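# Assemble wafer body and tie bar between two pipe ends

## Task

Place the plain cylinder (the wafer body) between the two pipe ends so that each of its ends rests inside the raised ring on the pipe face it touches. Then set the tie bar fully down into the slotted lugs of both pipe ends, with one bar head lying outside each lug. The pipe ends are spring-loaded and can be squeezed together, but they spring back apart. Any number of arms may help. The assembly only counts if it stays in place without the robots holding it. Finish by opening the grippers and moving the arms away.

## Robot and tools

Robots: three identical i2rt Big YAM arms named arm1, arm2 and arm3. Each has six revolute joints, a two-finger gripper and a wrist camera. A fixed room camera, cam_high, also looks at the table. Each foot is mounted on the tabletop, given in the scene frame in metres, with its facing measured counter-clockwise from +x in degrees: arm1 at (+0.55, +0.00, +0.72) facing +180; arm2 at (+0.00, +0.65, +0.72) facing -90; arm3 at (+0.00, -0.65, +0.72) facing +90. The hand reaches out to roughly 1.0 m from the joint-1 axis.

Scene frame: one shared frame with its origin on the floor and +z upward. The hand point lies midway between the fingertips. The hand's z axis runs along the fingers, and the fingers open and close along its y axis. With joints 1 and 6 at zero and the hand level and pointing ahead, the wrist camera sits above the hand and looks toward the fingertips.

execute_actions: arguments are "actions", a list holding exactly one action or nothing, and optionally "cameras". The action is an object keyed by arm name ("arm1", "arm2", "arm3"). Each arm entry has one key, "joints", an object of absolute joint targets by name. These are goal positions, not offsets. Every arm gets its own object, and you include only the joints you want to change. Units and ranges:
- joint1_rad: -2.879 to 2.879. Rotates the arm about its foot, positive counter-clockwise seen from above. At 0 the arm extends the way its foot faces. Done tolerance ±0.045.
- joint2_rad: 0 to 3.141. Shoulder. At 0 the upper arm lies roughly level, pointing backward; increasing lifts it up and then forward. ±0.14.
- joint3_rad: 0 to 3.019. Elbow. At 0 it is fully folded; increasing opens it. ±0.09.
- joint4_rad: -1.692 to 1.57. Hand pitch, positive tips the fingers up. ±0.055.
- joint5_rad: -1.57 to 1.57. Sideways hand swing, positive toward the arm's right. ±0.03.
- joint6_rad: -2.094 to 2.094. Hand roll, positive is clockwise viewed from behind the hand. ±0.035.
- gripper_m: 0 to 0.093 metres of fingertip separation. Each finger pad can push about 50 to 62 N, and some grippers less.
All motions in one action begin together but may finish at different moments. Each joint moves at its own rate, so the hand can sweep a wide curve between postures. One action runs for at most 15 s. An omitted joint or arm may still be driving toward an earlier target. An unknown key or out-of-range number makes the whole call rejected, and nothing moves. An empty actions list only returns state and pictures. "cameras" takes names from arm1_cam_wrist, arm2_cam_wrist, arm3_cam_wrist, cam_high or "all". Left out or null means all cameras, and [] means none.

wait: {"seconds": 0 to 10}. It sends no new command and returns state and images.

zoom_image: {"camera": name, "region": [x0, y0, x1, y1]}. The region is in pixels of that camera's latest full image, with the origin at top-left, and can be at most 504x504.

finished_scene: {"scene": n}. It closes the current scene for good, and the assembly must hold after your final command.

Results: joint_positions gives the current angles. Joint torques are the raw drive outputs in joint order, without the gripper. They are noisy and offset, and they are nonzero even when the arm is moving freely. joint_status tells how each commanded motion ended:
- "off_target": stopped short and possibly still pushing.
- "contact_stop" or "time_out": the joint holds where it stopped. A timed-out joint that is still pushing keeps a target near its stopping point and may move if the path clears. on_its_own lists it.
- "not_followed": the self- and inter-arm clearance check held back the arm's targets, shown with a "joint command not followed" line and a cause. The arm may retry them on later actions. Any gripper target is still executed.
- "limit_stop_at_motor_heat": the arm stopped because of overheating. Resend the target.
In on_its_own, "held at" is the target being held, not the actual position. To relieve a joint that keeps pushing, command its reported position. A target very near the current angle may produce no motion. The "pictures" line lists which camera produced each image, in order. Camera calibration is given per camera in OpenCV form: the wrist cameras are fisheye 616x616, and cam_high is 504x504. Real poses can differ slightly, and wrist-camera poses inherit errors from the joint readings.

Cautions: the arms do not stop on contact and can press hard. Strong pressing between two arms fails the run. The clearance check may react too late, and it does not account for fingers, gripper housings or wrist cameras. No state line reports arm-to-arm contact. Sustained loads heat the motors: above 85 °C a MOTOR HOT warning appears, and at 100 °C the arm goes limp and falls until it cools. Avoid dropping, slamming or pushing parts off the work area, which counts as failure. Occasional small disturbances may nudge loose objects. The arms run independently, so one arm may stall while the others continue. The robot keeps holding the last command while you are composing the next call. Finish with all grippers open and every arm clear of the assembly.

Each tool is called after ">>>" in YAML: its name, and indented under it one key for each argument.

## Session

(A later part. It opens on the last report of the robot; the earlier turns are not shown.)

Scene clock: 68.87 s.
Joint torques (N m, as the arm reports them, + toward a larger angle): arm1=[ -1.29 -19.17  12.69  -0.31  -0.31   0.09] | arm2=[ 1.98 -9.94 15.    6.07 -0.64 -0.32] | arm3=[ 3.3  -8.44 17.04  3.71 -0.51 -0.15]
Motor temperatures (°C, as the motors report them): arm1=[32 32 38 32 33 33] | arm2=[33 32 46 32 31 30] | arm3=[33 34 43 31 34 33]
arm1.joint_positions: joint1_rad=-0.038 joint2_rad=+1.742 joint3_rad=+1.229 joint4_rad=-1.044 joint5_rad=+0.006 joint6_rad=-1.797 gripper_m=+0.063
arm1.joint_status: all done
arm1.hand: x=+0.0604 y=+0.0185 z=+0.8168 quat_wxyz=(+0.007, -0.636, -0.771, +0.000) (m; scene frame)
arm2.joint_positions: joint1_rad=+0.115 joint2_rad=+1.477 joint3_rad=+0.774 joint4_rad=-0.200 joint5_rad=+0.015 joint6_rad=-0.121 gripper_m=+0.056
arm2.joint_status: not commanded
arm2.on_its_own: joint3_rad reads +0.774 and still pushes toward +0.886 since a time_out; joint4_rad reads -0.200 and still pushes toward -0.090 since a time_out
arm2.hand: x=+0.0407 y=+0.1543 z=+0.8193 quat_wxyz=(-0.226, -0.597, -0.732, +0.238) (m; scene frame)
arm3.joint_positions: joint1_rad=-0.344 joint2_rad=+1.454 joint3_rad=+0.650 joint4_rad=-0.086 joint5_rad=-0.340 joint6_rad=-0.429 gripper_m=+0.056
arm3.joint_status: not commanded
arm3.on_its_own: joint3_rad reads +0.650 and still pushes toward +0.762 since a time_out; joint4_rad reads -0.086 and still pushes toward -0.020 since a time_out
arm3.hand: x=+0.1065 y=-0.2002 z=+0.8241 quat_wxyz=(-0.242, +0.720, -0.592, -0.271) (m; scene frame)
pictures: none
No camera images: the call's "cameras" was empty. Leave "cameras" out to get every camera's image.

>>> execute_actions:
  actions:
    - {"arm1": {"joints": {"joint2_rad": 1.735, "joint3_rad": 1.24, "gripper_m": 0.093}}}
  cameras: ["arm1_cam_wrist"]

Scene clock: 69.87 s.
Joint torques (N m, as the arm reports them, + toward a larger angle): arm1=[ -1.32 -14.84   9.95  -0.38  -0.19   0.08] | arm2=[  2.13 -10.11  14.97   5.96  -0.63  -0.33] | arm3=[ 3.14 -8.76 16.97  3.42 -0.51 -0.16]
Motor temperatures (°C, as the motors report them): arm1=[32 32 38 32 33 33] | arm2=[33 32 47 32 31 30] | arm3=[33 34 43 31 34 33]
arm1.joint_positions: joint1_rad=-0.038 joint2_rad=+1.740 joint3_rad=+1.229 joint4_rad=-1.044 joint5_rad=+0.003 joint6_rad=-1.797 gripper_m=+0.093
arm1.joint_status: all done
arm1.hand: x=+0.0603 y=+0.0179 z=+0.8175 quat_wxyz=(+0.006, -0.636, -0.771, +0.002) (m; scene frame)
arm2.joint_positions: joint1_rad=+0.115 joint2_rad=+1.477 joint3_rad=+0.774 joint4_rad=-0.200 joint5_rad=+0.016 joint6_rad=-0.121 gripper_m=+0.056
arm2.joint_status: not commanded
arm2.on_its_own: joint3_rad reads +0.774 and still pushes toward +0.886 since a time_out; joint4_rad reads -0.200 and still pushes toward -0.090 since a time_out
arm2.hand: x=+0.0406 y=+0.1543 z=+0.8193 quat_wxyz=(-0.226, -0.597, -0.732, +0.238) (m; scene frame)
arm3.joint_positions: joint1_rad=-0.342 joint2_rad=+1.458 joint3_rad=+0.651 joint4_rad=-0.078 joint5_rad=-0.340 joint6_rad=-0.429 gripper_m=+0.056
arm3.joint_status: not commanded
arm3.on_its_own: joint3_rad reads +0.651 and still pushes toward +0.762 since a time_out; joint4_rad reads -0.078 and still pushes toward -0.020 since a time_out
arm3.hand: x=+0.1061 y=-0.1985 z=+0.8241 quat_wxyz=(-0.244, +0.720, -0.590, -0.272) (m; scene frame)
pictures: arm1_cam_wrist
camera_calibration (this result's frames):
arm1_cam_wrist: T_world_to_cam=[[-0.98079, -0.194022, 0.0201527, 0.0470612], [-0.143468, 0.787496, 0.599388, -0.495103], [-0.132165, 0.584983, -0.800205, 0.773023], [0, 0, 0, 1]] pos_world=[0.0772919, -0.0531825, 0.914387]
Images, in order (width x height): arm1_cam_wrist 616x616.

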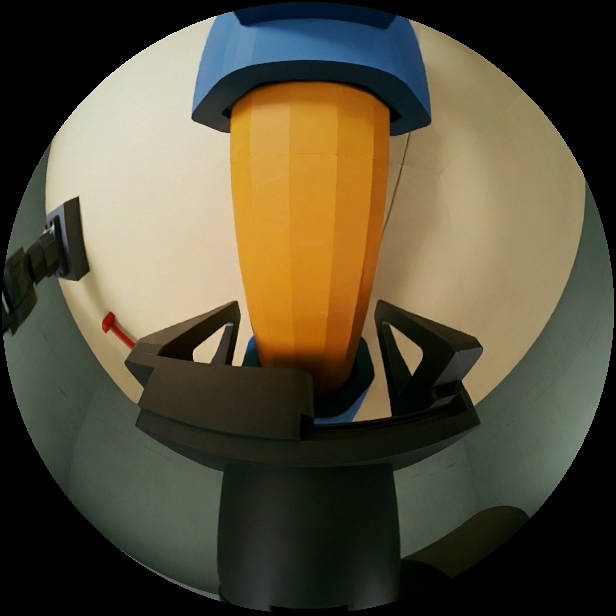

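>>> execute_actions:
  actions:
    - {"arm1": {"joints": {"joint2_rad": 1.60, "joint3_rad": 1.43, "joint4_rad": -1.33}}, "arm3": {"joints": {"joint2_rad": 1.49, "joint4_rad": -0.026}}, "arm2": {"joints": {"joint2_rad": 1.51}}}

Scene clock: 71.30 s.
Joint torques (N m, as the arm reports them, + toward a larger angle): arm1=[ -1.49 -12.26  12.28  -0.37  -0.17   0.1 ] | arm2=[ 1.93 -8.92 15.04  6.05 -0.63 -0.32] | arm3=[ 3.17 -7.33 16.97  3.19 -0.51 -0.16]
Motor temperatures (°C, as the motors report them): arm1=[32 33 38 32 33 33] | arm2=[33 32 47 32 31 30] | arm3=[33 34 43 31 34 33]
arm1.joint_positions: joint1_rad=-0.038 joint2_rad=+1.580 joint3_rad=+1.405 joint4_rad=-1.318 joint5_rad=+0.002 joint6_rad=-1.797 gripper_m=+0.093
arm1.joint_status: all done
arm1.hand: x=+0.0614 y=+0.0175 z=+0.9549 quat_wxyz=(+0.031, -0.636, -0.771, +0.021) (m; scene frame)
arm2.joint_positions: joint1_rad=+0.115 joint2_rad=+1.477 joint3_rad=+0.774 joint4_rad=-0.200 joint5_rad=+0.016 joint6_rad=-0.121 gripper_m=+0.056
arm2.joint_status: all done
arm2.on_its_own: joint3_rad reads +0.774 and still pushes toward +0.886 since a time_out; joint4_rad reads -0.200 and still pushes toward -0.090 since a time_out
arm2.hand: x=+0.0406 y=+0.1544 z=+0.8191 quat_wxyz=(-0.226, -0.597, -0.732, +0.238) (m; scene frame)
arm3.joint_positions: joint1_rad=-0.342 joint2_rad=+1.459 joint3_rad=+0.651 joint4_rad=-0.078 joint5_rad=-0.340 joint6_rad=-0.429 gripper_m=+0.056
arm3.joint_status: all done
arm3.on_its_own: joint3_rad reads +0.651 and still pushes toward +0.762 since a time_out
arm3.hand: x=+0.1061 y=-0.1986 z=+0.8238 quat_wxyz=(-0.244, +0.720, -0.590, -0.272) (m; scene frame)
pictures: arm1_cam_wrist, arm2_cam_wrist, arm3_cam_wrist, cam_high
camera_calibration (this result's frames):
arm1_cam_wrist: T_world_to_cam=[[-0.977685, -0.194268, 0.0799458, -0.011979], [-0.106507, 0.786406, 0.608459, -0.587841], [-0.181074, 0.586367, -0.789548, 0.876127], [0, 0, 0, 1]] pos_world=[0.0843232, -0.0537776, 1.05038]
arm2_cam_wrist: T_world_to_cam=[[-0.982607, -0.165899, 0.0834283, -0.00763901], [-0.170847, 0.983699, -0.0561101, -0.0931851], [-0.0727597, -0.0693877, -0.994933, 0.949285], [0, 0, 0, 1]] pos_world=[0.0456431, 0.156267, 0.939883]
arm3_cam_wrist: T_world_to_cam=[[0.982151, 0.185334, 0.0320906, -0.0933968], [0.187891, -0.974598, -0.121886, -0.106673], [0.00868578, 0.12574, -0.992025, 0.964325], [0, 0, 0, 1]] pos_world=[0.103397, -0.207907, 0.94663]
Images, in order (width x height): arm1_cam_wrist 616x616, arm2_cam_wrist 616x616, arm3_cam_wrist 616x616, cam_high 504x504.

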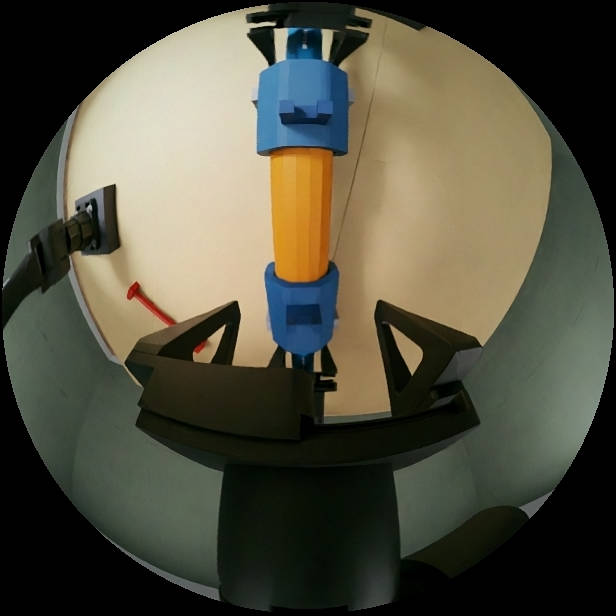

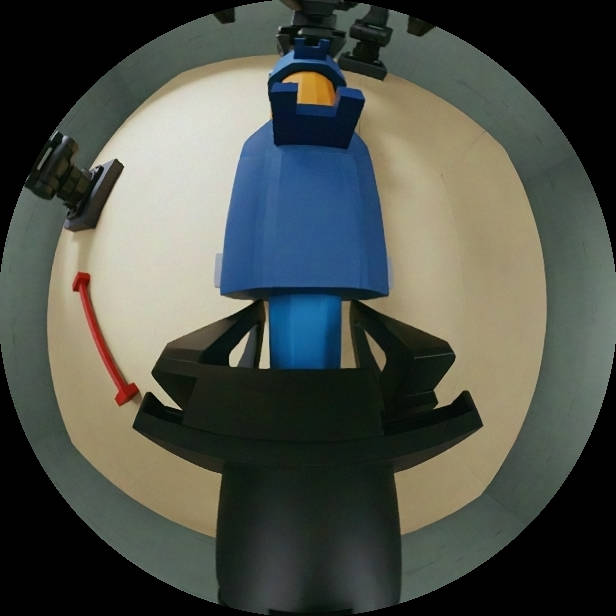

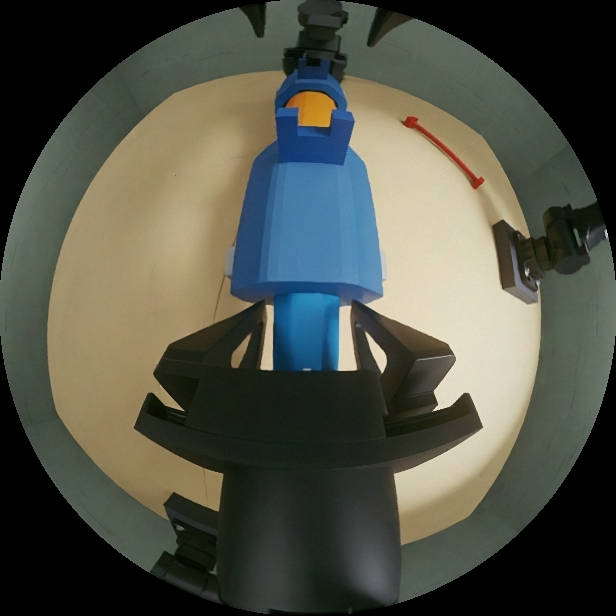

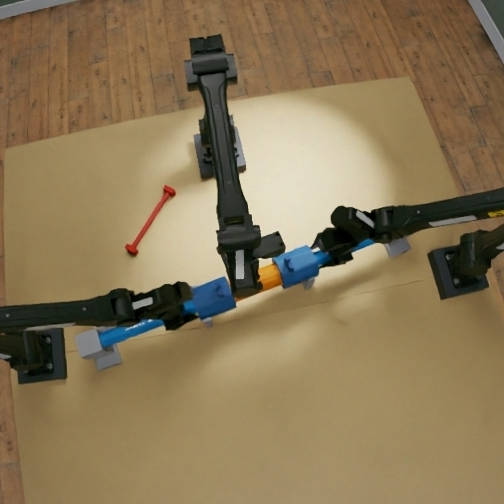

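>>> zoom_image:
  camera: "arm1_cam_wrist"
  region: [245, 235, 365, 335]

>>> zoom_image:
  camera: "arm2_cam_wrist"
  region: [50, 255, 170, 415]

Region (245, 235, 365, 335) of arm1_cam_wrist's 616x616 image, scaled by 4.200, with more detail than that image has.

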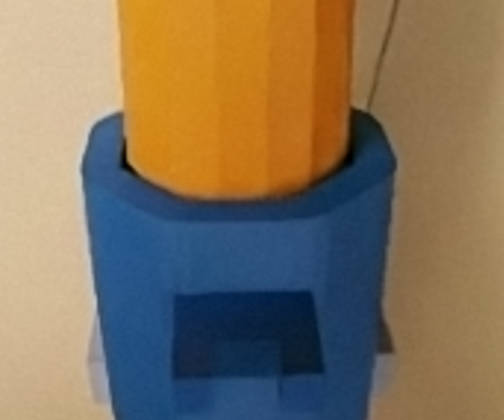

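Region (50, 255, 170, 415) of arm2_cam_wrist's 616x616 image, scaled by 3.150, with more detail than that image has; it fills the left 378 columns of this view, and the rest is white.

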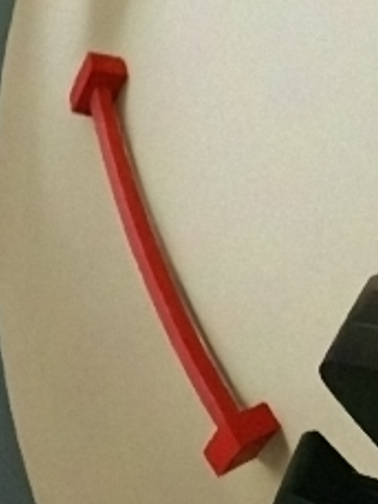

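>>> execute_actions:
  actions:
    - {"arm1": {"joints": {"joint1_rad": -0.3, "joint2_rad": 1.243, "joint3_rad": 1.05, "joint4_rad": -1.378, "joint6_rad": -0.9}}}
  cameras: []

>>> execute_actions:
  actions:
    - {"arm1": {"joints": {"joint1_rad": -0.9, "joint2_rad": 1.32, "joint3_rad": 0.765, "joint4_rad": -0.99, "joint6_rad": -0.215, "gripper_m": 0.06}}}
  cameras: ["arm1_cam_wrist", "cam_high"]

Scene clock: 75.80 s.
Joint torques (N m, as the arm reports them, + toward a larger angle): arm1=[-0.15 -7.5   9.64 -0.3  -0.13  0.3 ] | arm2=[ 1.82 -9.21 14.99  6.15 -0.61 -0.3 ] | arm3=[ 3.15 -7.27 16.98  3.18 -0.51 -0.16]
Motor temperatures (°C, as the motors report them): arm1=[32 32 38 32 33 33] | arm2=[33 32 47 32 31 30] | arm3=[33 34 44 31 34 33]
arm1.joint_positions: joint1_rad=-0.311 joint2_rad=+1.230 joint3_rad=+1.056 joint4_rad=-1.371 joint5_rad=+0.001 joint6_rad=-0.910 gripper_m=+0.093
arm1.joint_status: all done
arm1.hand: x=+0.2235 y=+0.1037 z=+0.9569 quat_wxyz=(+0.009, -0.955, -0.297, +0.008) (m; scene frame)
arm2.joint_positions: joint1_rad=+0.115 joint2_rad=+1.477 joint3_rad=+0.774 joint4_rad=-0.200 joint5_rad=+0.016 joint6_rad=-0.121 gripper_m=+0.056
arm2.joint_status: not commanded
arm2.on_its_own: joint3_rad reads +0.774 and still pushes toward +0.886 since a time_out; joint4_rad reads -0.200 and still pushes toward -0.090 since a time_out
arm2.hand: x=+0.0406 y=+0.1544 z=+0.8191 quat_wxyz=(-0.226, -0.597, -0.732, +0.238) (m; scene frame)
arm3.joint_positions: joint1_rad=-0.342 joint2_rad=+1.459 joint3_rad=+0.651 joint4_rad=-0.078 joint5_rad=-0.340 joint6_rad=-0.429 gripper_m=+0.056
arm3.joint_status: not commanded
arm3.on_its_own: joint3_rad reads +0.651 and still pushes toward +0.762 since a time_out
arm3.hand: x=+0.1061 y=-0.1986 z=+0.8238 quat_wxyz=(-0.244, +0.720, -0.590, -0.272) (m; scene frame)
pictures: none
No camera images: the call's "cameras" was empty. Leave "cameras" out to get every camera's image.

Scene clock: 77.47 s.
Joint torques (N m, as the arm reports them, + toward a larger angle): arm1=[-1.34 -7.96  8.79  0.59 -0.01  0.25] | arm2=[ 2.23 -9.29 14.95  6.12 -0.64 -0.34] | arm3=[ 3.16 -7.3  16.98  3.2  -0.51 -0.16]
Motor temperatures (°C, as the motors report them): arm1=[32 32 38 32 33 33] | arm2=[33 32 47 32 31 30] | arm3=[33 34 44 31 34 33]
arm1.joint_positions: joint1_rad=-0.895 joint2_rad=+1.318 joint3_rad=+0.766 joint4_rad=-1.003 joint5_rad=+0.000 joint6_rad=-0.226 gripper_m=+0.060
arm1.joint_status: all done
arm1.hand: x=+0.3479 y=+0.2505 z=+0.8274 quat_wxyz=(+0.006, -0.945, +0.327, +0.005) (m; scene frame)
arm2.joint_positions: joint1_rad=+0.115 joint2_rad=+1.477 joint3_rad=+0.774 joint4_rad=-0.200 joint5_rad=+0.016 joint6_rad=-0.121 gripper_m=+0.056
arm2.joint_status: not commanded
arm2.on_its_own: joint3_rad reads +0.774 and still pushes toward +0.886 since a time_out; joint4_rad reads -0.200 and still pushes toward -0.090 since a time_out
arm2.hand: x=+0.0406 y=+0.1544 z=+0.8191 quat_wxyz=(-0.226, -0.597, -0.732, +0.238) (m; scene frame)
arm3.joint_positions: joint1_rad=-0.342 joint2_rad=+1.459 joint3_rad=+0.651 joint4_rad=-0.078 joint5_rad=-0.340 joint6_rad=-0.429 gripper_m=+0.056
arm3.joint_status: not commanded
arm3.on_its_own: joint3_rad reads +0.651 and still pushes toward +0.762 since a time_out
arm3.hand: x=+0.1061 y=-0.1986 z=+0.8238 quat_wxyz=(-0.244, +0.720, -0.590, -0.272) (m; scene frame)
pictures: arm1_cam_wrist, cam_high
camera_calibration (this result's frames):
arm1_cam_wrist: T_world_to_cam=[[0.614506, 0.78874, 0.0164741, -0.42408], [0.635281, -0.507112, 0.582457, -0.575497], [0.467761, -0.347458, -0.812695, 0.718151], [0, 0, 0, 1]] pos_world=[0.290279, 0.292175, 0.925826]
Images, in order (width x height): arm1_cam_wrist 616x616, cam_high 504x504.

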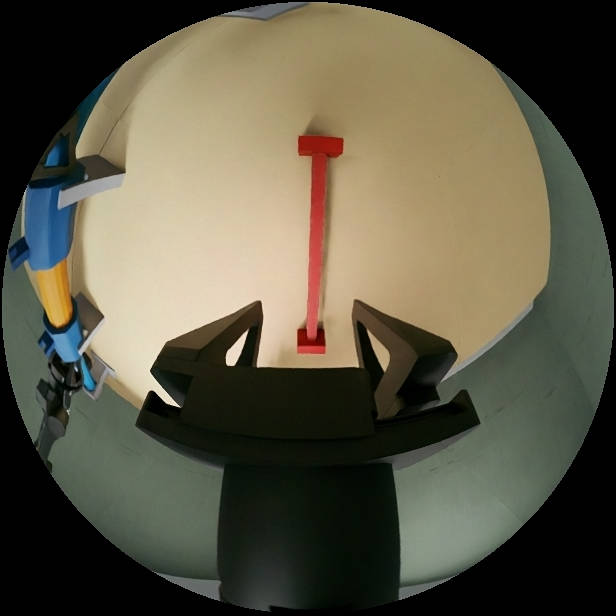

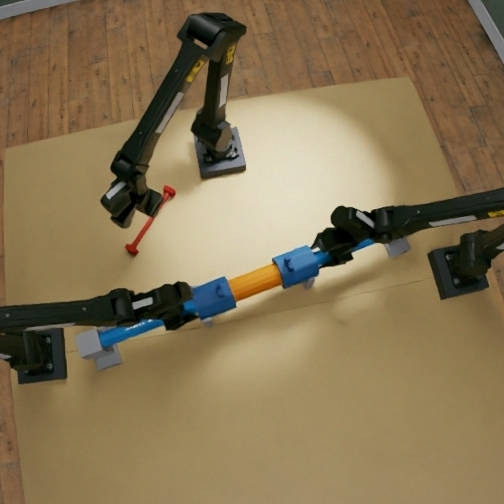

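>>> zoom_image:
  camera: "arm1_cam_wrist"
  region: [240, 120, 390, 370]

Region (240, 120, 390, 370) of arm1_cam_wrist's 616x616 image, scaled by 2.016, with more detail than that image has; it fills the left 302 columns of this view, and the rest is white.

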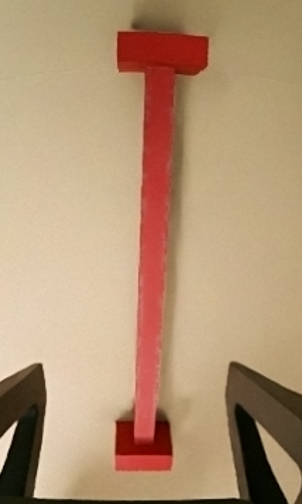

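>>> execute_actions:
  actions:
    - {"arm1": {"joints": {"joint1_rad": -0.94, "joint2_rad": 1.53, "joint3_rad": 0.652, "joint4_rad": -0.675, "joint6_rad": -0.255}}}
  cameras: ["arm1_cam_wrist"]

Scene clock: 80.27 s.
Joint torques (N m, as the arm reports them, + toward a larger angle): arm1=[-1.76 -9.16  7.19  1.08  0.09  0.09] | arm2=[ 2.4  -8.9  14.99  6.18 -0.6  -0.34] | arm3=[ 3.16 -7.28 16.97  3.19 -0.5  -0.16]
Motor temperatures (°C, as the motors report them): arm1=[32 32 38 32 33 33] | arm2=[33 32 47 32 32 30] | arm3=[33 34 44 31 34 33]
arm1.joint_positions: joint1_rad=-0.933 joint2_rad=+1.530 joint3_rad=+0.648 joint4_rad=-0.706 joint5_rad=-0.002 joint6_rad=-0.252 gripper_m=+0.060
arm1.joint_status: all done
arm1.hand: x=+0.3631 y=+0.2508 z=+0.7305 quat_wxyz=(-0.004, -0.943, +0.332, -0.008) (m; scene frame)
arm2.joint_positions: joint1_rad=+0.115 joint2_rad=+1.477 joint3_rad=+0.774 joint4_rad=-0.200 joint5_rad=+0.016 joint6_rad=-0.121 gripper_m=+0.056
arm2.joint_status: not commanded
arm2.on_its_own: joint3_rad reads +0.774 and still pushes toward +0.886 since a time_out; joint4_rad reads -0.200 and still pushes toward -0.090 since a time_out
arm2.hand: x=+0.0406 y=+0.1544 z=+0.8191 quat_wxyz=(-0.226, -0.597, -0.732, +0.238) (m; scene frame)
arm3.joint_positions: joint1_rad=-0.342 joint2_rad=+1.459 joint3_rad=+0.651 joint4_rad=-0.078 joint5_rad=-0.340 joint6_rad=-0.429 gripper_m=+0.056
arm3.joint_status: not commanded
arm3.on_its_own: joint3_rad reads +0.651 and still pushes toward +0.762 since a time_out
arm3.hand: x=+0.1061 y=-0.1986 z=+0.8238 quat_wxyz=(-0.244, +0.720, -0.590, -0.272) (m; scene frame)
pictures: arm1_cam_wrist
camera_calibration (this result's frames):
arm1_cam_wrist: T_world_to_cam=[[0.623389, 0.781881, 0.00691854, -0.426566], [0.618698, -0.498656, 0.607087, -0.542731], [0.47812, -0.374171, -0.794605, 0.622072], [0, 0, 0, 1]] pos_world=[0.304278, 0.295649, 0.826738]
Images, in order (width x height): arm1_cam_wrist 616x616.

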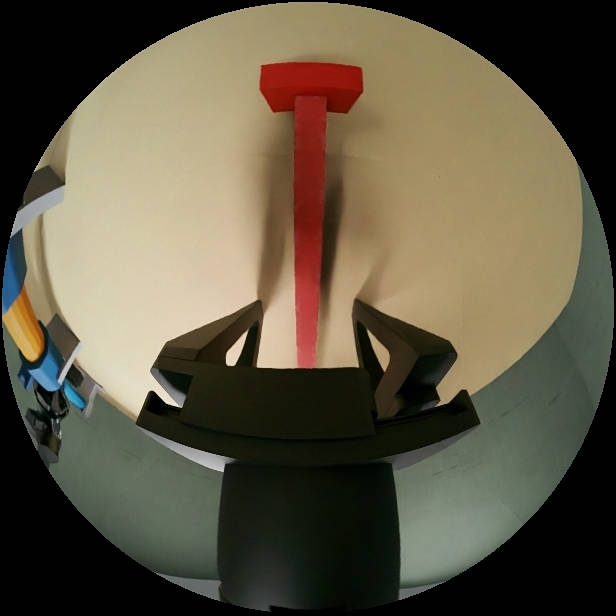

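>>> execute_actions:
  actions:
    - {"arm1": {"joints": {"joint2_rad": 1.515, "gripper_m": 0.0}}}
  cameras: ["arm1_cam_wrist"]

Scene clock: 81.03 s.
Joint torques (N m, as the arm reports them, + toward a larger angle): arm1=[ -1.51 -10.04   7.25   0.54   0.1    0.11] | arm2=[ 2.02 -9.26 14.97  6.14 -0.63 -0.33] | arm3=[ 3.13 -7.31 16.97  3.19 -0.5  -0.16]
Motor temperatures (°C, as the motors report them): arm1=[32 32 38 32 33 33] | arm2=[33 32 48 32 32 30] | arm3=[33 34 44 31 34 33]
arm1.joint_positions: joint1_rad=-0.933 joint2_rad=+1.529 joint3_rad=+0.648 joint4_rad=-0.688 joint5_rad=-0.002 joint6_rad=-0.253 gripper_m=+0.011
arm1.joint_status: gripper_m off_target (ended at +0.011, target +0.000); the others done
arm1.hand: x=+0.3605 y=+0.2542 z=+0.7307 quat_wxyz=(+0.001, -0.943, +0.332, +0.000) (m; scene frame)
arm2.joint_positions: joint1_rad=+0.115 joint2_rad=+1.477 joint3_rad=+0.774 joint4_rad=-0.200 joint5_rad=+0.016 joint6_rad=-0.121 gripper_m=+0.056
arm2.joint_status: not commanded
arm2.on_its_own: joint3_rad reads +0.774 and still pushes toward +0.886 since a time_out; joint4_rad reads -0.200 and still pushes toward -0.090 since a time_out
arm2.hand: x=+0.0406 y=+0.1544 z=+0.8191 quat_wxyz=(-0.226, -0.597, -0.732, +0.238) (m; scene frame)
arm3.joint_positions: joint1_rad=-0.342 joint2_rad=+1.459 joint3_rad=+0.651 joint4_rad=-0.078 joint5_rad=-0.340 joint6_rad=-0.429 gripper_m=+0.056
arm3.joint_status: not commanded
arm3.on_its_own: joint3_rad reads +0.651 and still pushes toward +0.762 since a time_out
arm3.hand: x=+0.1061 y=-0.1986 z=+0.8238 quat_wxyz=(-0.244, +0.720, -0.590, -0.272) (m; scene frame)
pictures: arm1_cam_wrist
camera_calibration (this result's frames):
arm1_cam_wrist: T_world_to_cam=[[0.622834, 0.782276, 0.0110982, -0.430559], [0.625741, -0.506618, 0.593116, -0.529794], [0.469603, -0.362468, -0.80504, 0.632495], [0, 0, 0, 1]] pos_world=[0.302659, 0.297672, 0.828192]
Images, in order (width x height): arm1_cam_wrist 616x616.

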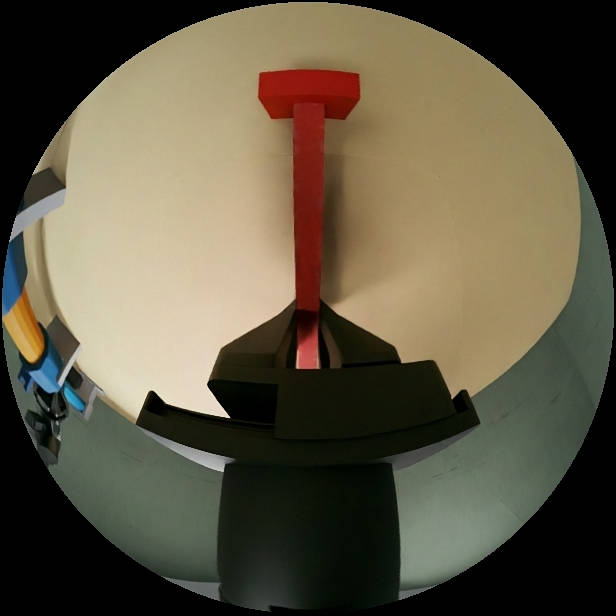

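>>> execute_actions:
  actions:
    - {"arm1": {"joints": {"joint1_rad": -0.15, "joint2_rad": 1.25, "joint3_rad": 1.10, "joint4_rad": -1.39, "joint6_rad": -1.745}}}
  cameras: []

>>> execute_actions:
  actions:
    - {"arm1": {"joints": {"joint1_rad": 0.028, "joint2_rad": 1.615, "joint3_rad": 1.45, "joint4_rad": -1.35}}}

Scene clock: 84.60 s.
Joint torques (N m, as the arm reports them, + toward a larger angle): arm1=[-0.51 -7.51 13.57 -0.52 -0.03  0.04] | arm2=[ 2.2  -8.96 14.99  5.98 -0.49 -0.39] | arm3=[ 3.16 -7.46 16.94  3.18 -0.51 -0.16]
Motor temperatures (°C, as the motors report them): arm1=[32 32 38 32 33 33] | arm2=[33 32 48 32 32 31] | arm3=[33 34 44 31 34 33]
arm1.joint_positions: joint1_rad=-0.153 joint2_rad=+1.240 joint3_rad=+1.060 joint4_rad=-1.378 joint5_rad=-0.001 joint6_rad=-1.734 gripper_m=+0.011
arm1.joint_status: all done
arm1.hand: x=+0.2113 y=+0.0508 z=+0.9549 quat_wxyz=(+0.004, -0.702, -0.712, +0.002) (m; scene frame)
arm2.joint_positions: joint1_rad=+0.111 joint2_rad=+1.479 joint3_rad=+0.774 joint4_rad=-0.200 joint5_rad=+0.012 joint6_rad=-0.116 gripper_m=+0.056
arm2.joint_status: not commanded
arm2.on_its_own: joint3_rad reads +0.774 and still pushes toward +0.886 since a time_out; joint4_rad reads -0.200 and still pushes toward -0.090 since a time_out
arm2.hand: x=+0.0394 y=+0.1542 z=+0.8181 quat_wxyz=(-0.227, -0.600, -0.730, +0.236) (m; scene frame)
arm3.joint_positions: joint1_rad=-0.342 joint2_rad=+1.460 joint3_rad=+0.651 joint4_rad=-0.078 joint5_rad=-0.340 joint6_rad=-0.429 gripper_m=+0.056
arm3.joint_status: not commanded
arm3.on_its_own: joint3_rad reads +0.651 and still pushes toward +0.762 since a time_out
arm3.hand: x=+0.1061 y=-0.1985 z=+0.8233 quat_wxyz=(-0.244, +0.720, -0.590, -0.272) (m; scene frame)
pictures: none
No camera images: the call's "cameras" was empty. Leave "cameras" out to get every camera's image.

Scene clock: 85.77 s.
Joint torques (N m, as the arm reports them, + toward a larger angle): arm1=[ -1.19 -13.5   15.34   0.18  -0.06   0.  ] | arm2=[ 2.69 -9.47 14.87  6.15 -0.46 -0.41] | arm3=[ 3.14 -7.4  16.93  3.2  -0.51 -0.16]
Motor temperatures (°C, as the motors report them): arm1=[32 32 38 32 33 33] | arm2=[33 32 48 32 32 31] | arm3=[33 34 44 31 34 33]
arm1.joint_positions: joint1_rad=+0.033 joint2_rad=+1.616 joint3_rad=+1.387 joint4_rad=-1.355 joint5_rad=-0.001 joint6_rad=-1.736 gripper_m=+0.011
arm1.joint_status: all done
arm1.hand: x=+0.0740 y=-0.0173 z=+0.9310 quat_wxyz=(-0.006, -0.633, -0.774, -0.006) (m; scene frame)
arm2.joint_positions: joint1_rad=+0.111 joint2_rad=+1.479 joint3_rad=+0.774 joint4_rad=-0.200 joint5_rad=+0.012 joint6_rad=-0.116 gripper_m=+0.056
arm2.joint_status: not commanded
arm2.on_its_own: joint3_rad reads +0.774 and still pushes toward +0.886 since a time_out; joint4_rad reads -0.200 and still pushes toward -0.090 since a time_out
arm2.hand: x=+0.0394 y=+0.1542 z=+0.8181 quat_wxyz=(-0.227, -0.600, -0.730, +0.236) (m; scene frame)
arm3.joint_positions: joint1_rad=-0.342 joint2_rad=+1.460 joint3_rad=+0.651 joint4_rad=-0.078 joint5_rad=-0.340 joint6_rad=-0.429 gripper_m=+0.056
arm3.joint_status: not commanded
arm3.on_its_own: joint3_rad reads +0.651 and still pushes toward +0.762 since a time_out
arm3.hand: x=+0.1061 y=-0.1985 z=+0.8233 quat_wxyz=(-0.244, +0.720, -0.590, -0.272) (m; scene frame)
pictures: arm1_cam_wrist, arm2_cam_wrist, arm3_cam_wrist, cam_high
camera_calibration (this result's frames):
arm1_cam_wrist: T_world_to_cam=[[-0.979015, -0.203646, -0.00757869, 0.0769409], [-0.168467, 0.78785, 0.592377, -0.525049], [-0.114664, 0.581223, -0.805625, 0.889922], [0, 0, 0, 1]] pos_world=[0.088915, -0.0879141, 1.02855]
arm2_cam_wrist: T_world_to_cam=[[-0.983954, -0.16082, 0.0772774, -0.00448034], [-0.165271, 0.984708, -0.0551048, -0.0945296], [-0.0672337, -0.0669923, -0.995486, 0.948066], [0, 0, 0, 1]] pos_world=[0.0437106, 0.155877, 0.938923]
arm3_cam_wrist: T_world_to_cam=[[0.982165, 0.185364, 0.0315015, -0.0929235], [0.187838, -0.974729, -0.120914, -0.107506], [0.00829232, 0.124675, -0.992163, 0.963755], [0, 0, 0, 1]] pos_world=[0.103468, -0.207721, 0.94613]
Images, in order (width x height): arm1_cam_wrist 616x616, arm2_cam_wrist 616x616, arm3_cam_wrist 616x616, cam_high 504x504.

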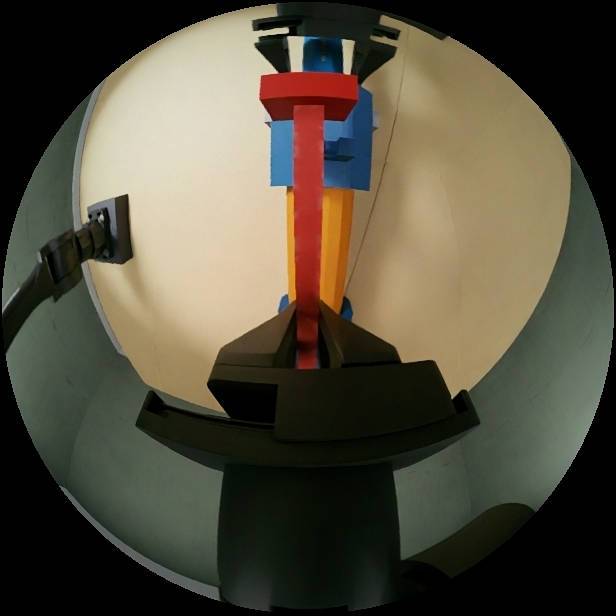

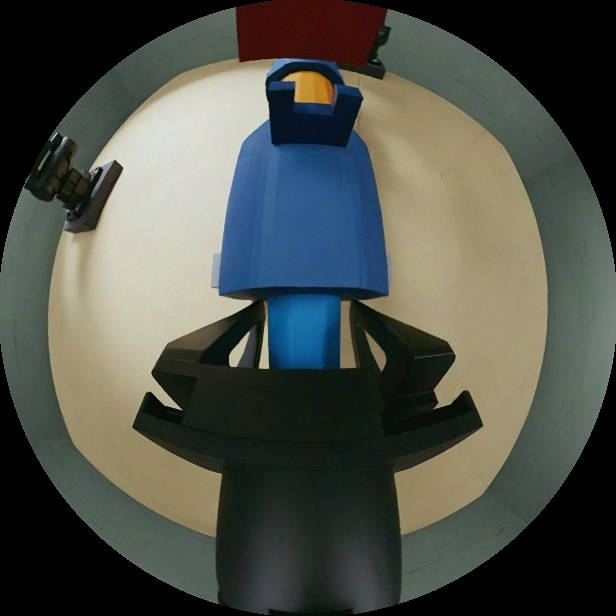

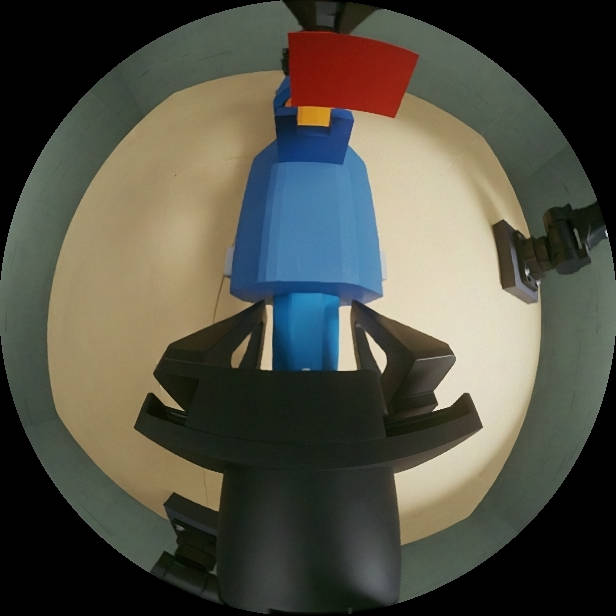

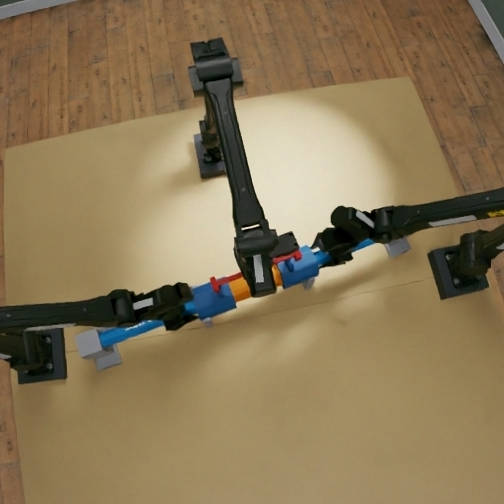

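>>> zoom_image:
  camera: "arm1_cam_wrist"
  region: [250, 60, 390, 200]

>>> zoom_image:
  camera: "cam_high"
  region: [180, 220, 340, 330]

Region (250, 60, 390, 200) of arm1_cam_wrist's 616x616 image, scaled by 3.600, with more detail than that image has.

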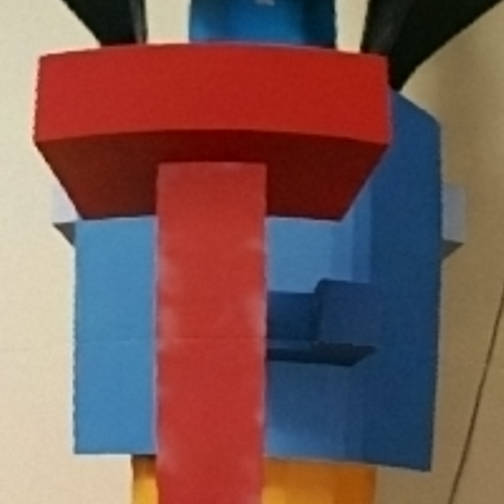

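Region (180, 220, 340, 330) of cam_high's 504x504 image, scaled by 3.150, with more detail than that image has; it fills the top 346 rows of this view, and the rest is white.

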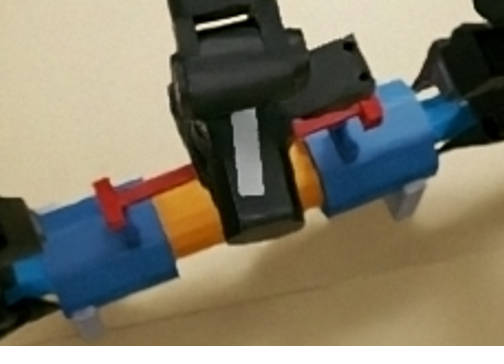

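>>> execute_actions:
  actions:
    - {"arm1": {"joints": {"joint1_rad": 0.014, "joint2_rad": 1.645, "joint3_rad": 1.41, "joint4_rad": -1.317, "joint6_rad": -1.70}}}

Scene clock: 89.03 s.
Joint torques (N m, as the arm reports them, + toward a larger angle): arm1=[ -1.82 -11.87  11.85   0.36  -0.06   0.34] | arm2=[ 2.47 -9.43 14.94  6.07 -0.45 -0.4 ] | arm3=[ 3.16 -7.41 16.94  3.19 -0.51 -0.16]
Motor temperatures (°C, as the motors report them): arm1=[32 32 39 32 33 33] | arm2=[33 32 48 32 31 31] | arm3=[33 34 44 31 34 33]
arm1.joint_positions: joint1_rad=+0.025 joint2_rad=+1.626 joint3_rad=+1.387 joint4_rad=-1.330 joint5_rad=-0.001 joint6_rad=-1.711 gripper_m=+0.011
arm1.joint_status: all done
arm1.hand: x=+0.0674 y=-0.0136 z=+0.9266 quat_wxyz=(+0.000, -0.645, -0.764, -0.001) (m; scene frame)
arm2.joint_positions: joint1_rad=+0.111 joint2_rad=+1.479 joint3_rad=+0.774 joint4_rad=-0.200 joint5_rad=+0.012 joint6_rad=-0.116 gripper_m=+0.056
arm2.joint_status: not commanded
arm2.on_its_own: joint3_rad reads +0.774 and still pushes toward +0.886 since a time_out; joint4_rad reads -0.200 and still pushes toward -0.090 since a time_out
arm2.hand: x=+0.0394 y=+0.1542 z=+0.8181 quat_wxyz=(-0.227, -0.600, -0.730, +0.236) (m; scene frame)
arm3.joint_positions: joint1_rad=-0.342 joint2_rad=+1.460 joint3_rad=+0.651 joint4_rad=-0.078 joint5_rad=-0.340 joint6_rad=-0.429 gripper_m=+0.056
arm3.joint_status: not commanded
arm3.on_its_own: joint3_rad reads +0.651 and still pushes toward +0.762 since a time_out
arm3.hand: x=+0.1061 y=-0.1985 z=+0.8233 quat_wxyz=(-0.244, +0.720, -0.590, -0.272) (m; scene frame)
pictures: arm1_cam_wrist, arm2_cam_wrist, arm3_cam_wrist, cam_high
camera_calibration (this result's frames):
arm1_cam_wrist: T_world_to_cam=[[-0.985163, -0.171455, 0.00750839, 0.0580767], [-0.133471, 0.792942, 0.594499, -0.530666], [-0.107884, 0.584677, -0.804061, 0.881641], [0, 0, 0, 1]] pos_world=[0.0815014, -0.0847299, 1.02394]
arm2_cam_wrist: T_world_to_cam=[[-0.983954, -0.16082, 0.0772774, -0.00448034], [-0.165271, 0.984708, -0.0551048, -0.0945296], [-0.0672337, -0.0669923, -0.995486, 0.948066], [0, 0, 0, 1]] pos_world=[0.0437106, 0.155877, 0.938923]
arm3_cam_wrist: T_world_to_cam=[[0.982165, 0.185364, 0.0315015, -0.0929235], [0.187838, -0.974729, -0.120914, -0.107506], [0.00829232, 0.124675, -0.992163, 0.963755], [0, 0, 0, 1]] pos_world=[0.103468, -0.207721, 0.94613]
Images, in order (width x height): arm1_cam_wrist 616x616, arm2_cam_wrist 616x616, arm3_cam_wrist 616x616, cam_high 504x504.

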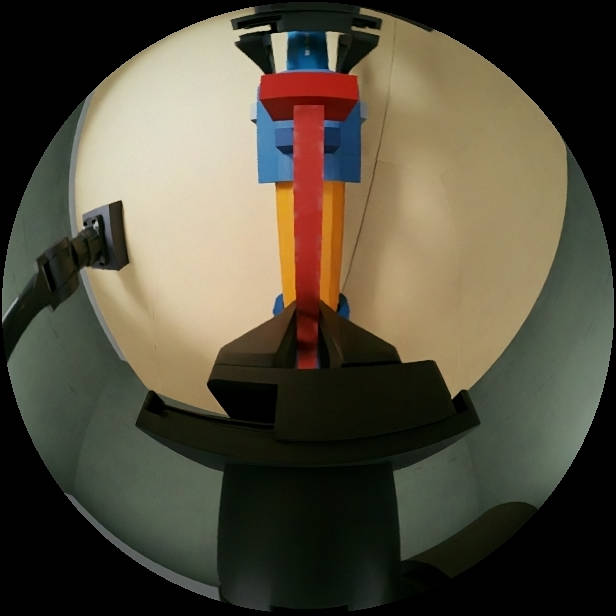

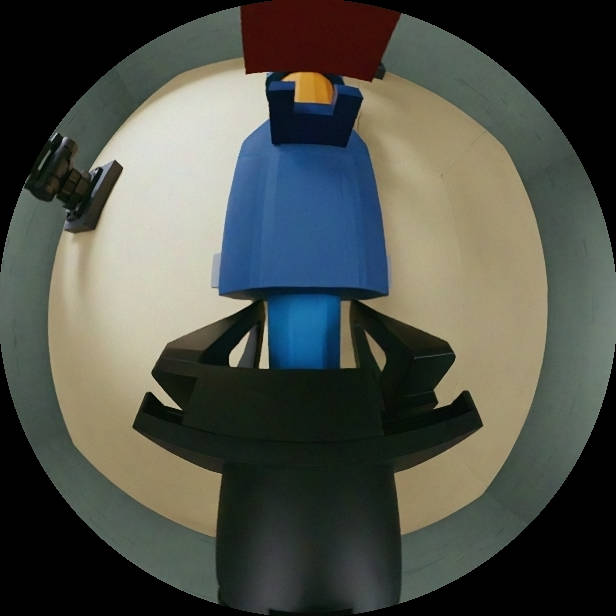

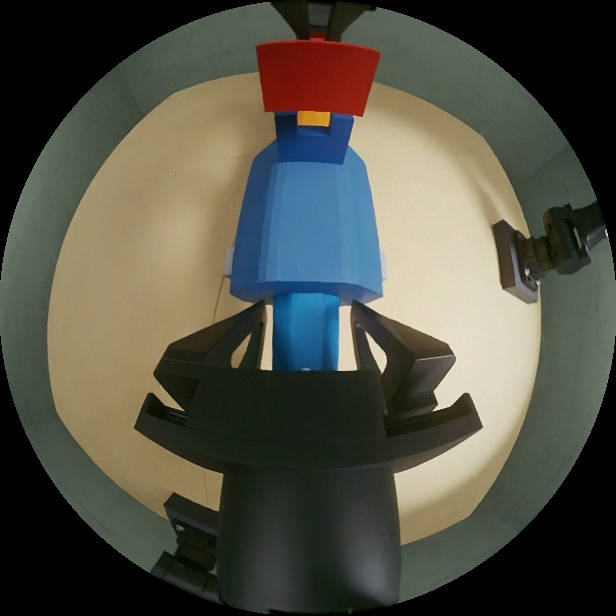

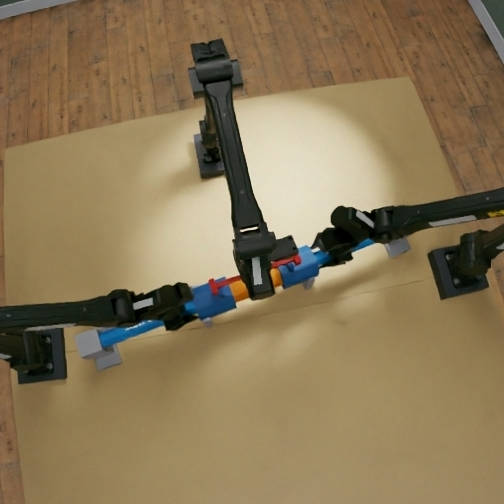

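>>> zoom_image:
  camera: "arm1_cam_wrist"
  region: [250, 60, 370, 180]

Region (250, 60, 370, 180) of arm1_cam_wrist's 616x616 image, scaled by 4.200, with more detail than that image has.

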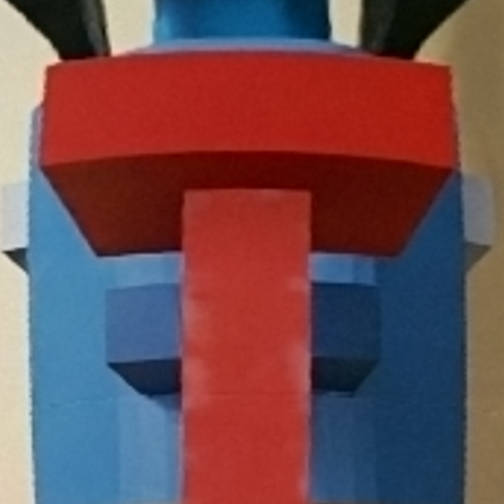

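>>> execute_actions:
  actions:
    - {"arm1": {"joints": {"joint1_rad": 0.042, "joint2_rad": 1.672, "joint4_rad": -1.312, "joint6_rad": -1.732}}}

Scene clock: 90.93 s.
Joint torques (N m, as the arm reports them, + toward a larger angle): arm1=[ -0.33 -13.58  11.63   0.37  -0.19  -0.05] | arm2=[ 2.1  -9.39 14.95  6.09 -0.47 -0.38] | arm3=[ 3.16 -7.43 16.94  3.19 -0.51 -0.16]
Motor temperatures (°C, as the motors report them): arm1=[32 32 39 32 33 33] | arm2=[33 32 48 32 31 31] | arm3=[33 34 45 31 34 33]
arm1.joint_positions: joint1_rad=+0.030 joint2_rad=+1.657 joint3_rad=+1.387 joint4_rad=-1.324 joint5_rad=+0.002 joint6_rad=-1.721 gripper_m=+0.011
arm1.joint_status: all done
arm1.hand: x=+0.0651 y=-0.0158 z=+0.9123 quat_wxyz=(-0.008, -0.639, -0.769, -0.010) (m; scene frame)
arm2.joint_positions: joint1_rad=+0.111 joint2_rad=+1.479 joint3_rad=+0.774 joint4_rad=-0.200 joint5_rad=+0.012 joint6_rad=-0.116 gripper_m=+0.056
arm2.joint_status: not commanded
arm2.on_its_own: joint3_rad reads +0.774 and still pushes toward +0.886 since a time_out; joint4_rad reads -0.200 and still pushes toward -0.090 since a time_out
arm2.hand: x=+0.0394 y=+0.1542 z=+0.8181 quat_wxyz=(-0.227, -0.600, -0.730, +0.236) (m; scene frame)
arm3.joint_positions: joint1_rad=-0.342 joint2_rad=+1.460 joint3_rad=+0.651 joint4_rad=-0.078 joint5_rad=-0.340 joint6_rad=-0.429 gripper_m=+0.056
arm3.joint_status: not commanded
arm3.on_its_own: joint3_rad reads +0.651 and still pushes toward +0.762 since a time_out
arm3.hand: x=+0.1061 y=-0.1985 z=+0.8233 quat_wxyz=(-0.244, +0.720, -0.590, -0.272) (m; scene frame)
pictures: arm1_cam_wrist, arm2_cam_wrist, arm3_cam_wrist, cam_high
camera_calibration (this result's frames):
arm1_cam_wrist: T_world_to_cam=[[-0.982313, -0.186435, -0.0174244, 0.0778269], [-0.160226, 0.788755, 0.593459, -0.518143], [-0.0968978, 0.585755, -0.804675, 0.871027], [0, 0, 0, 1]] pos_world=[0.0778312, -0.0870112, 1.00975]
arm2_cam_wrist: T_world_to_cam=[[-0.983954, -0.16082, 0.0772774, -0.00448034], [-0.165271, 0.984708, -0.0551048, -0.0945296], [-0.0672337, -0.0669923, -0.995486, 0.948066], [0, 0, 0, 1]] pos_world=[0.0437106, 0.155877, 0.938923]
arm3_cam_wrist: T_world_to_cam=[[0.982165, 0.185364, 0.0315015, -0.0929235], [0.187838, -0.974729, -0.120914, -0.107506], [0.00829232, 0.124675, -0.992163, 0.963755], [0, 0, 0, 1]] pos_world=[0.103468, -0.207721, 0.94613]
Images, in order (width x height): arm1_cam_wrist 616x616, arm2_cam_wrist 616x616, arm3_cam_wrist 616x616, cam_high 504x504.

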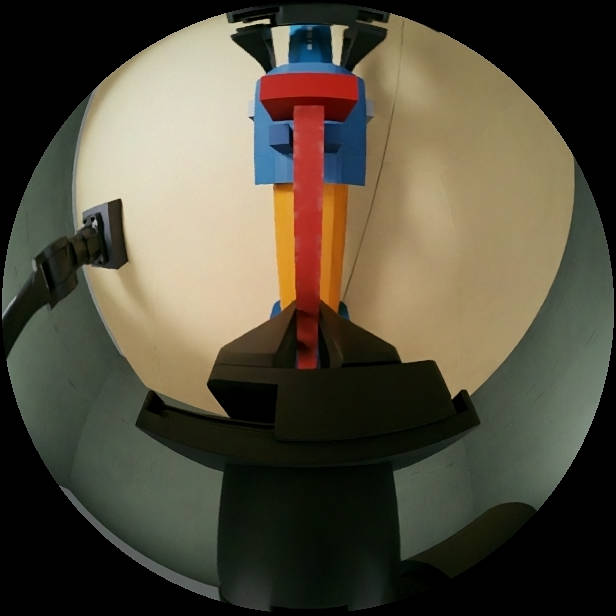

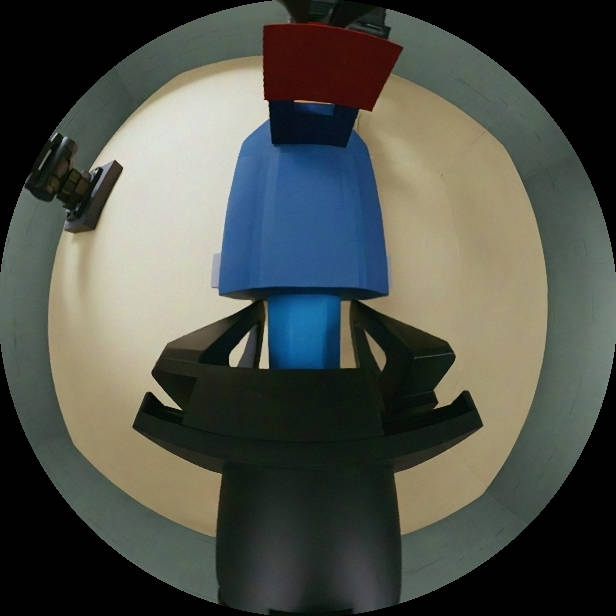

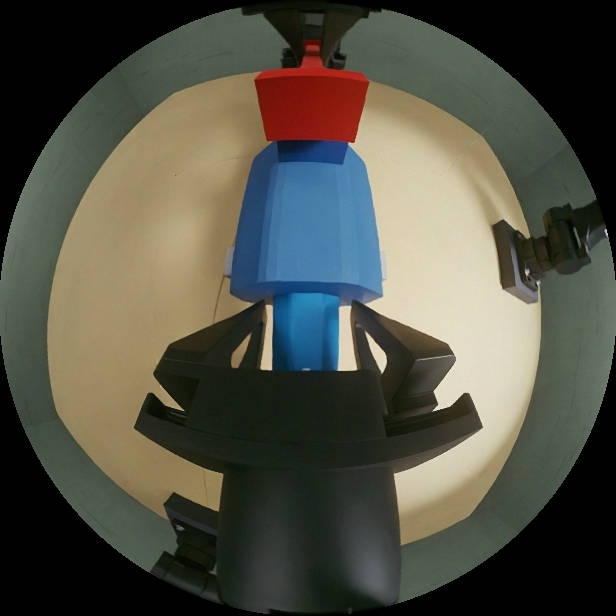

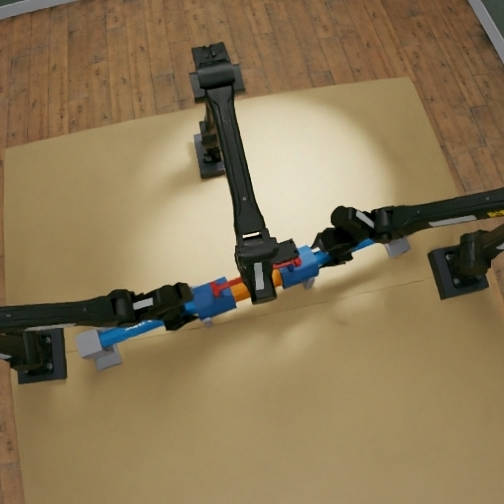

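>>> zoom_image:
  camera: "arm1_cam_wrist"
  region: [250, 60, 370, 180]

>>> zoom_image:
  camera: "arm2_cam_wrist"
  region: [250, 10, 410, 160]

Region (250, 60, 370, 180) of arm1_cam_wrist's 616x616 image, scaled by 4.200, with more detail than that image has.

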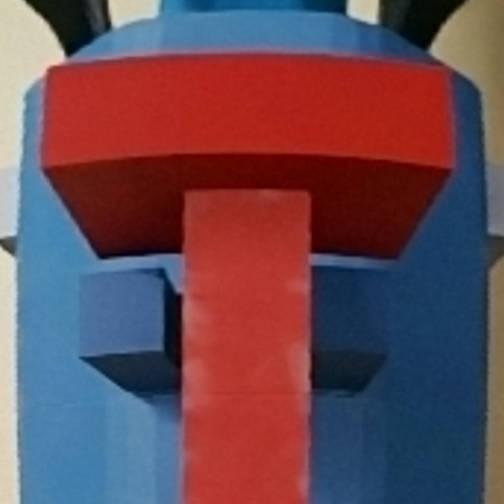

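Region (250, 10, 410, 160) of arm2_cam_wrist's 616x616 image, scaled by 3.150, with more detail than that image has; it fills the top 472 rows of this view, and the rest is white.

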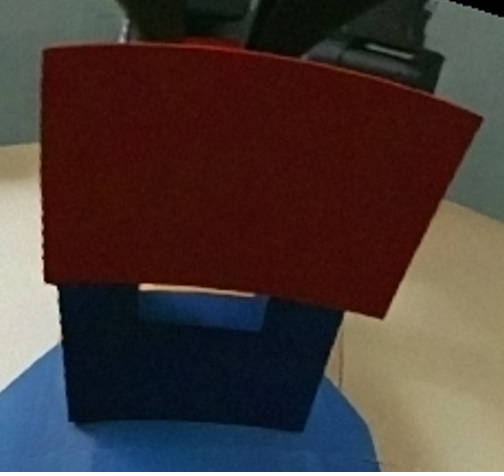

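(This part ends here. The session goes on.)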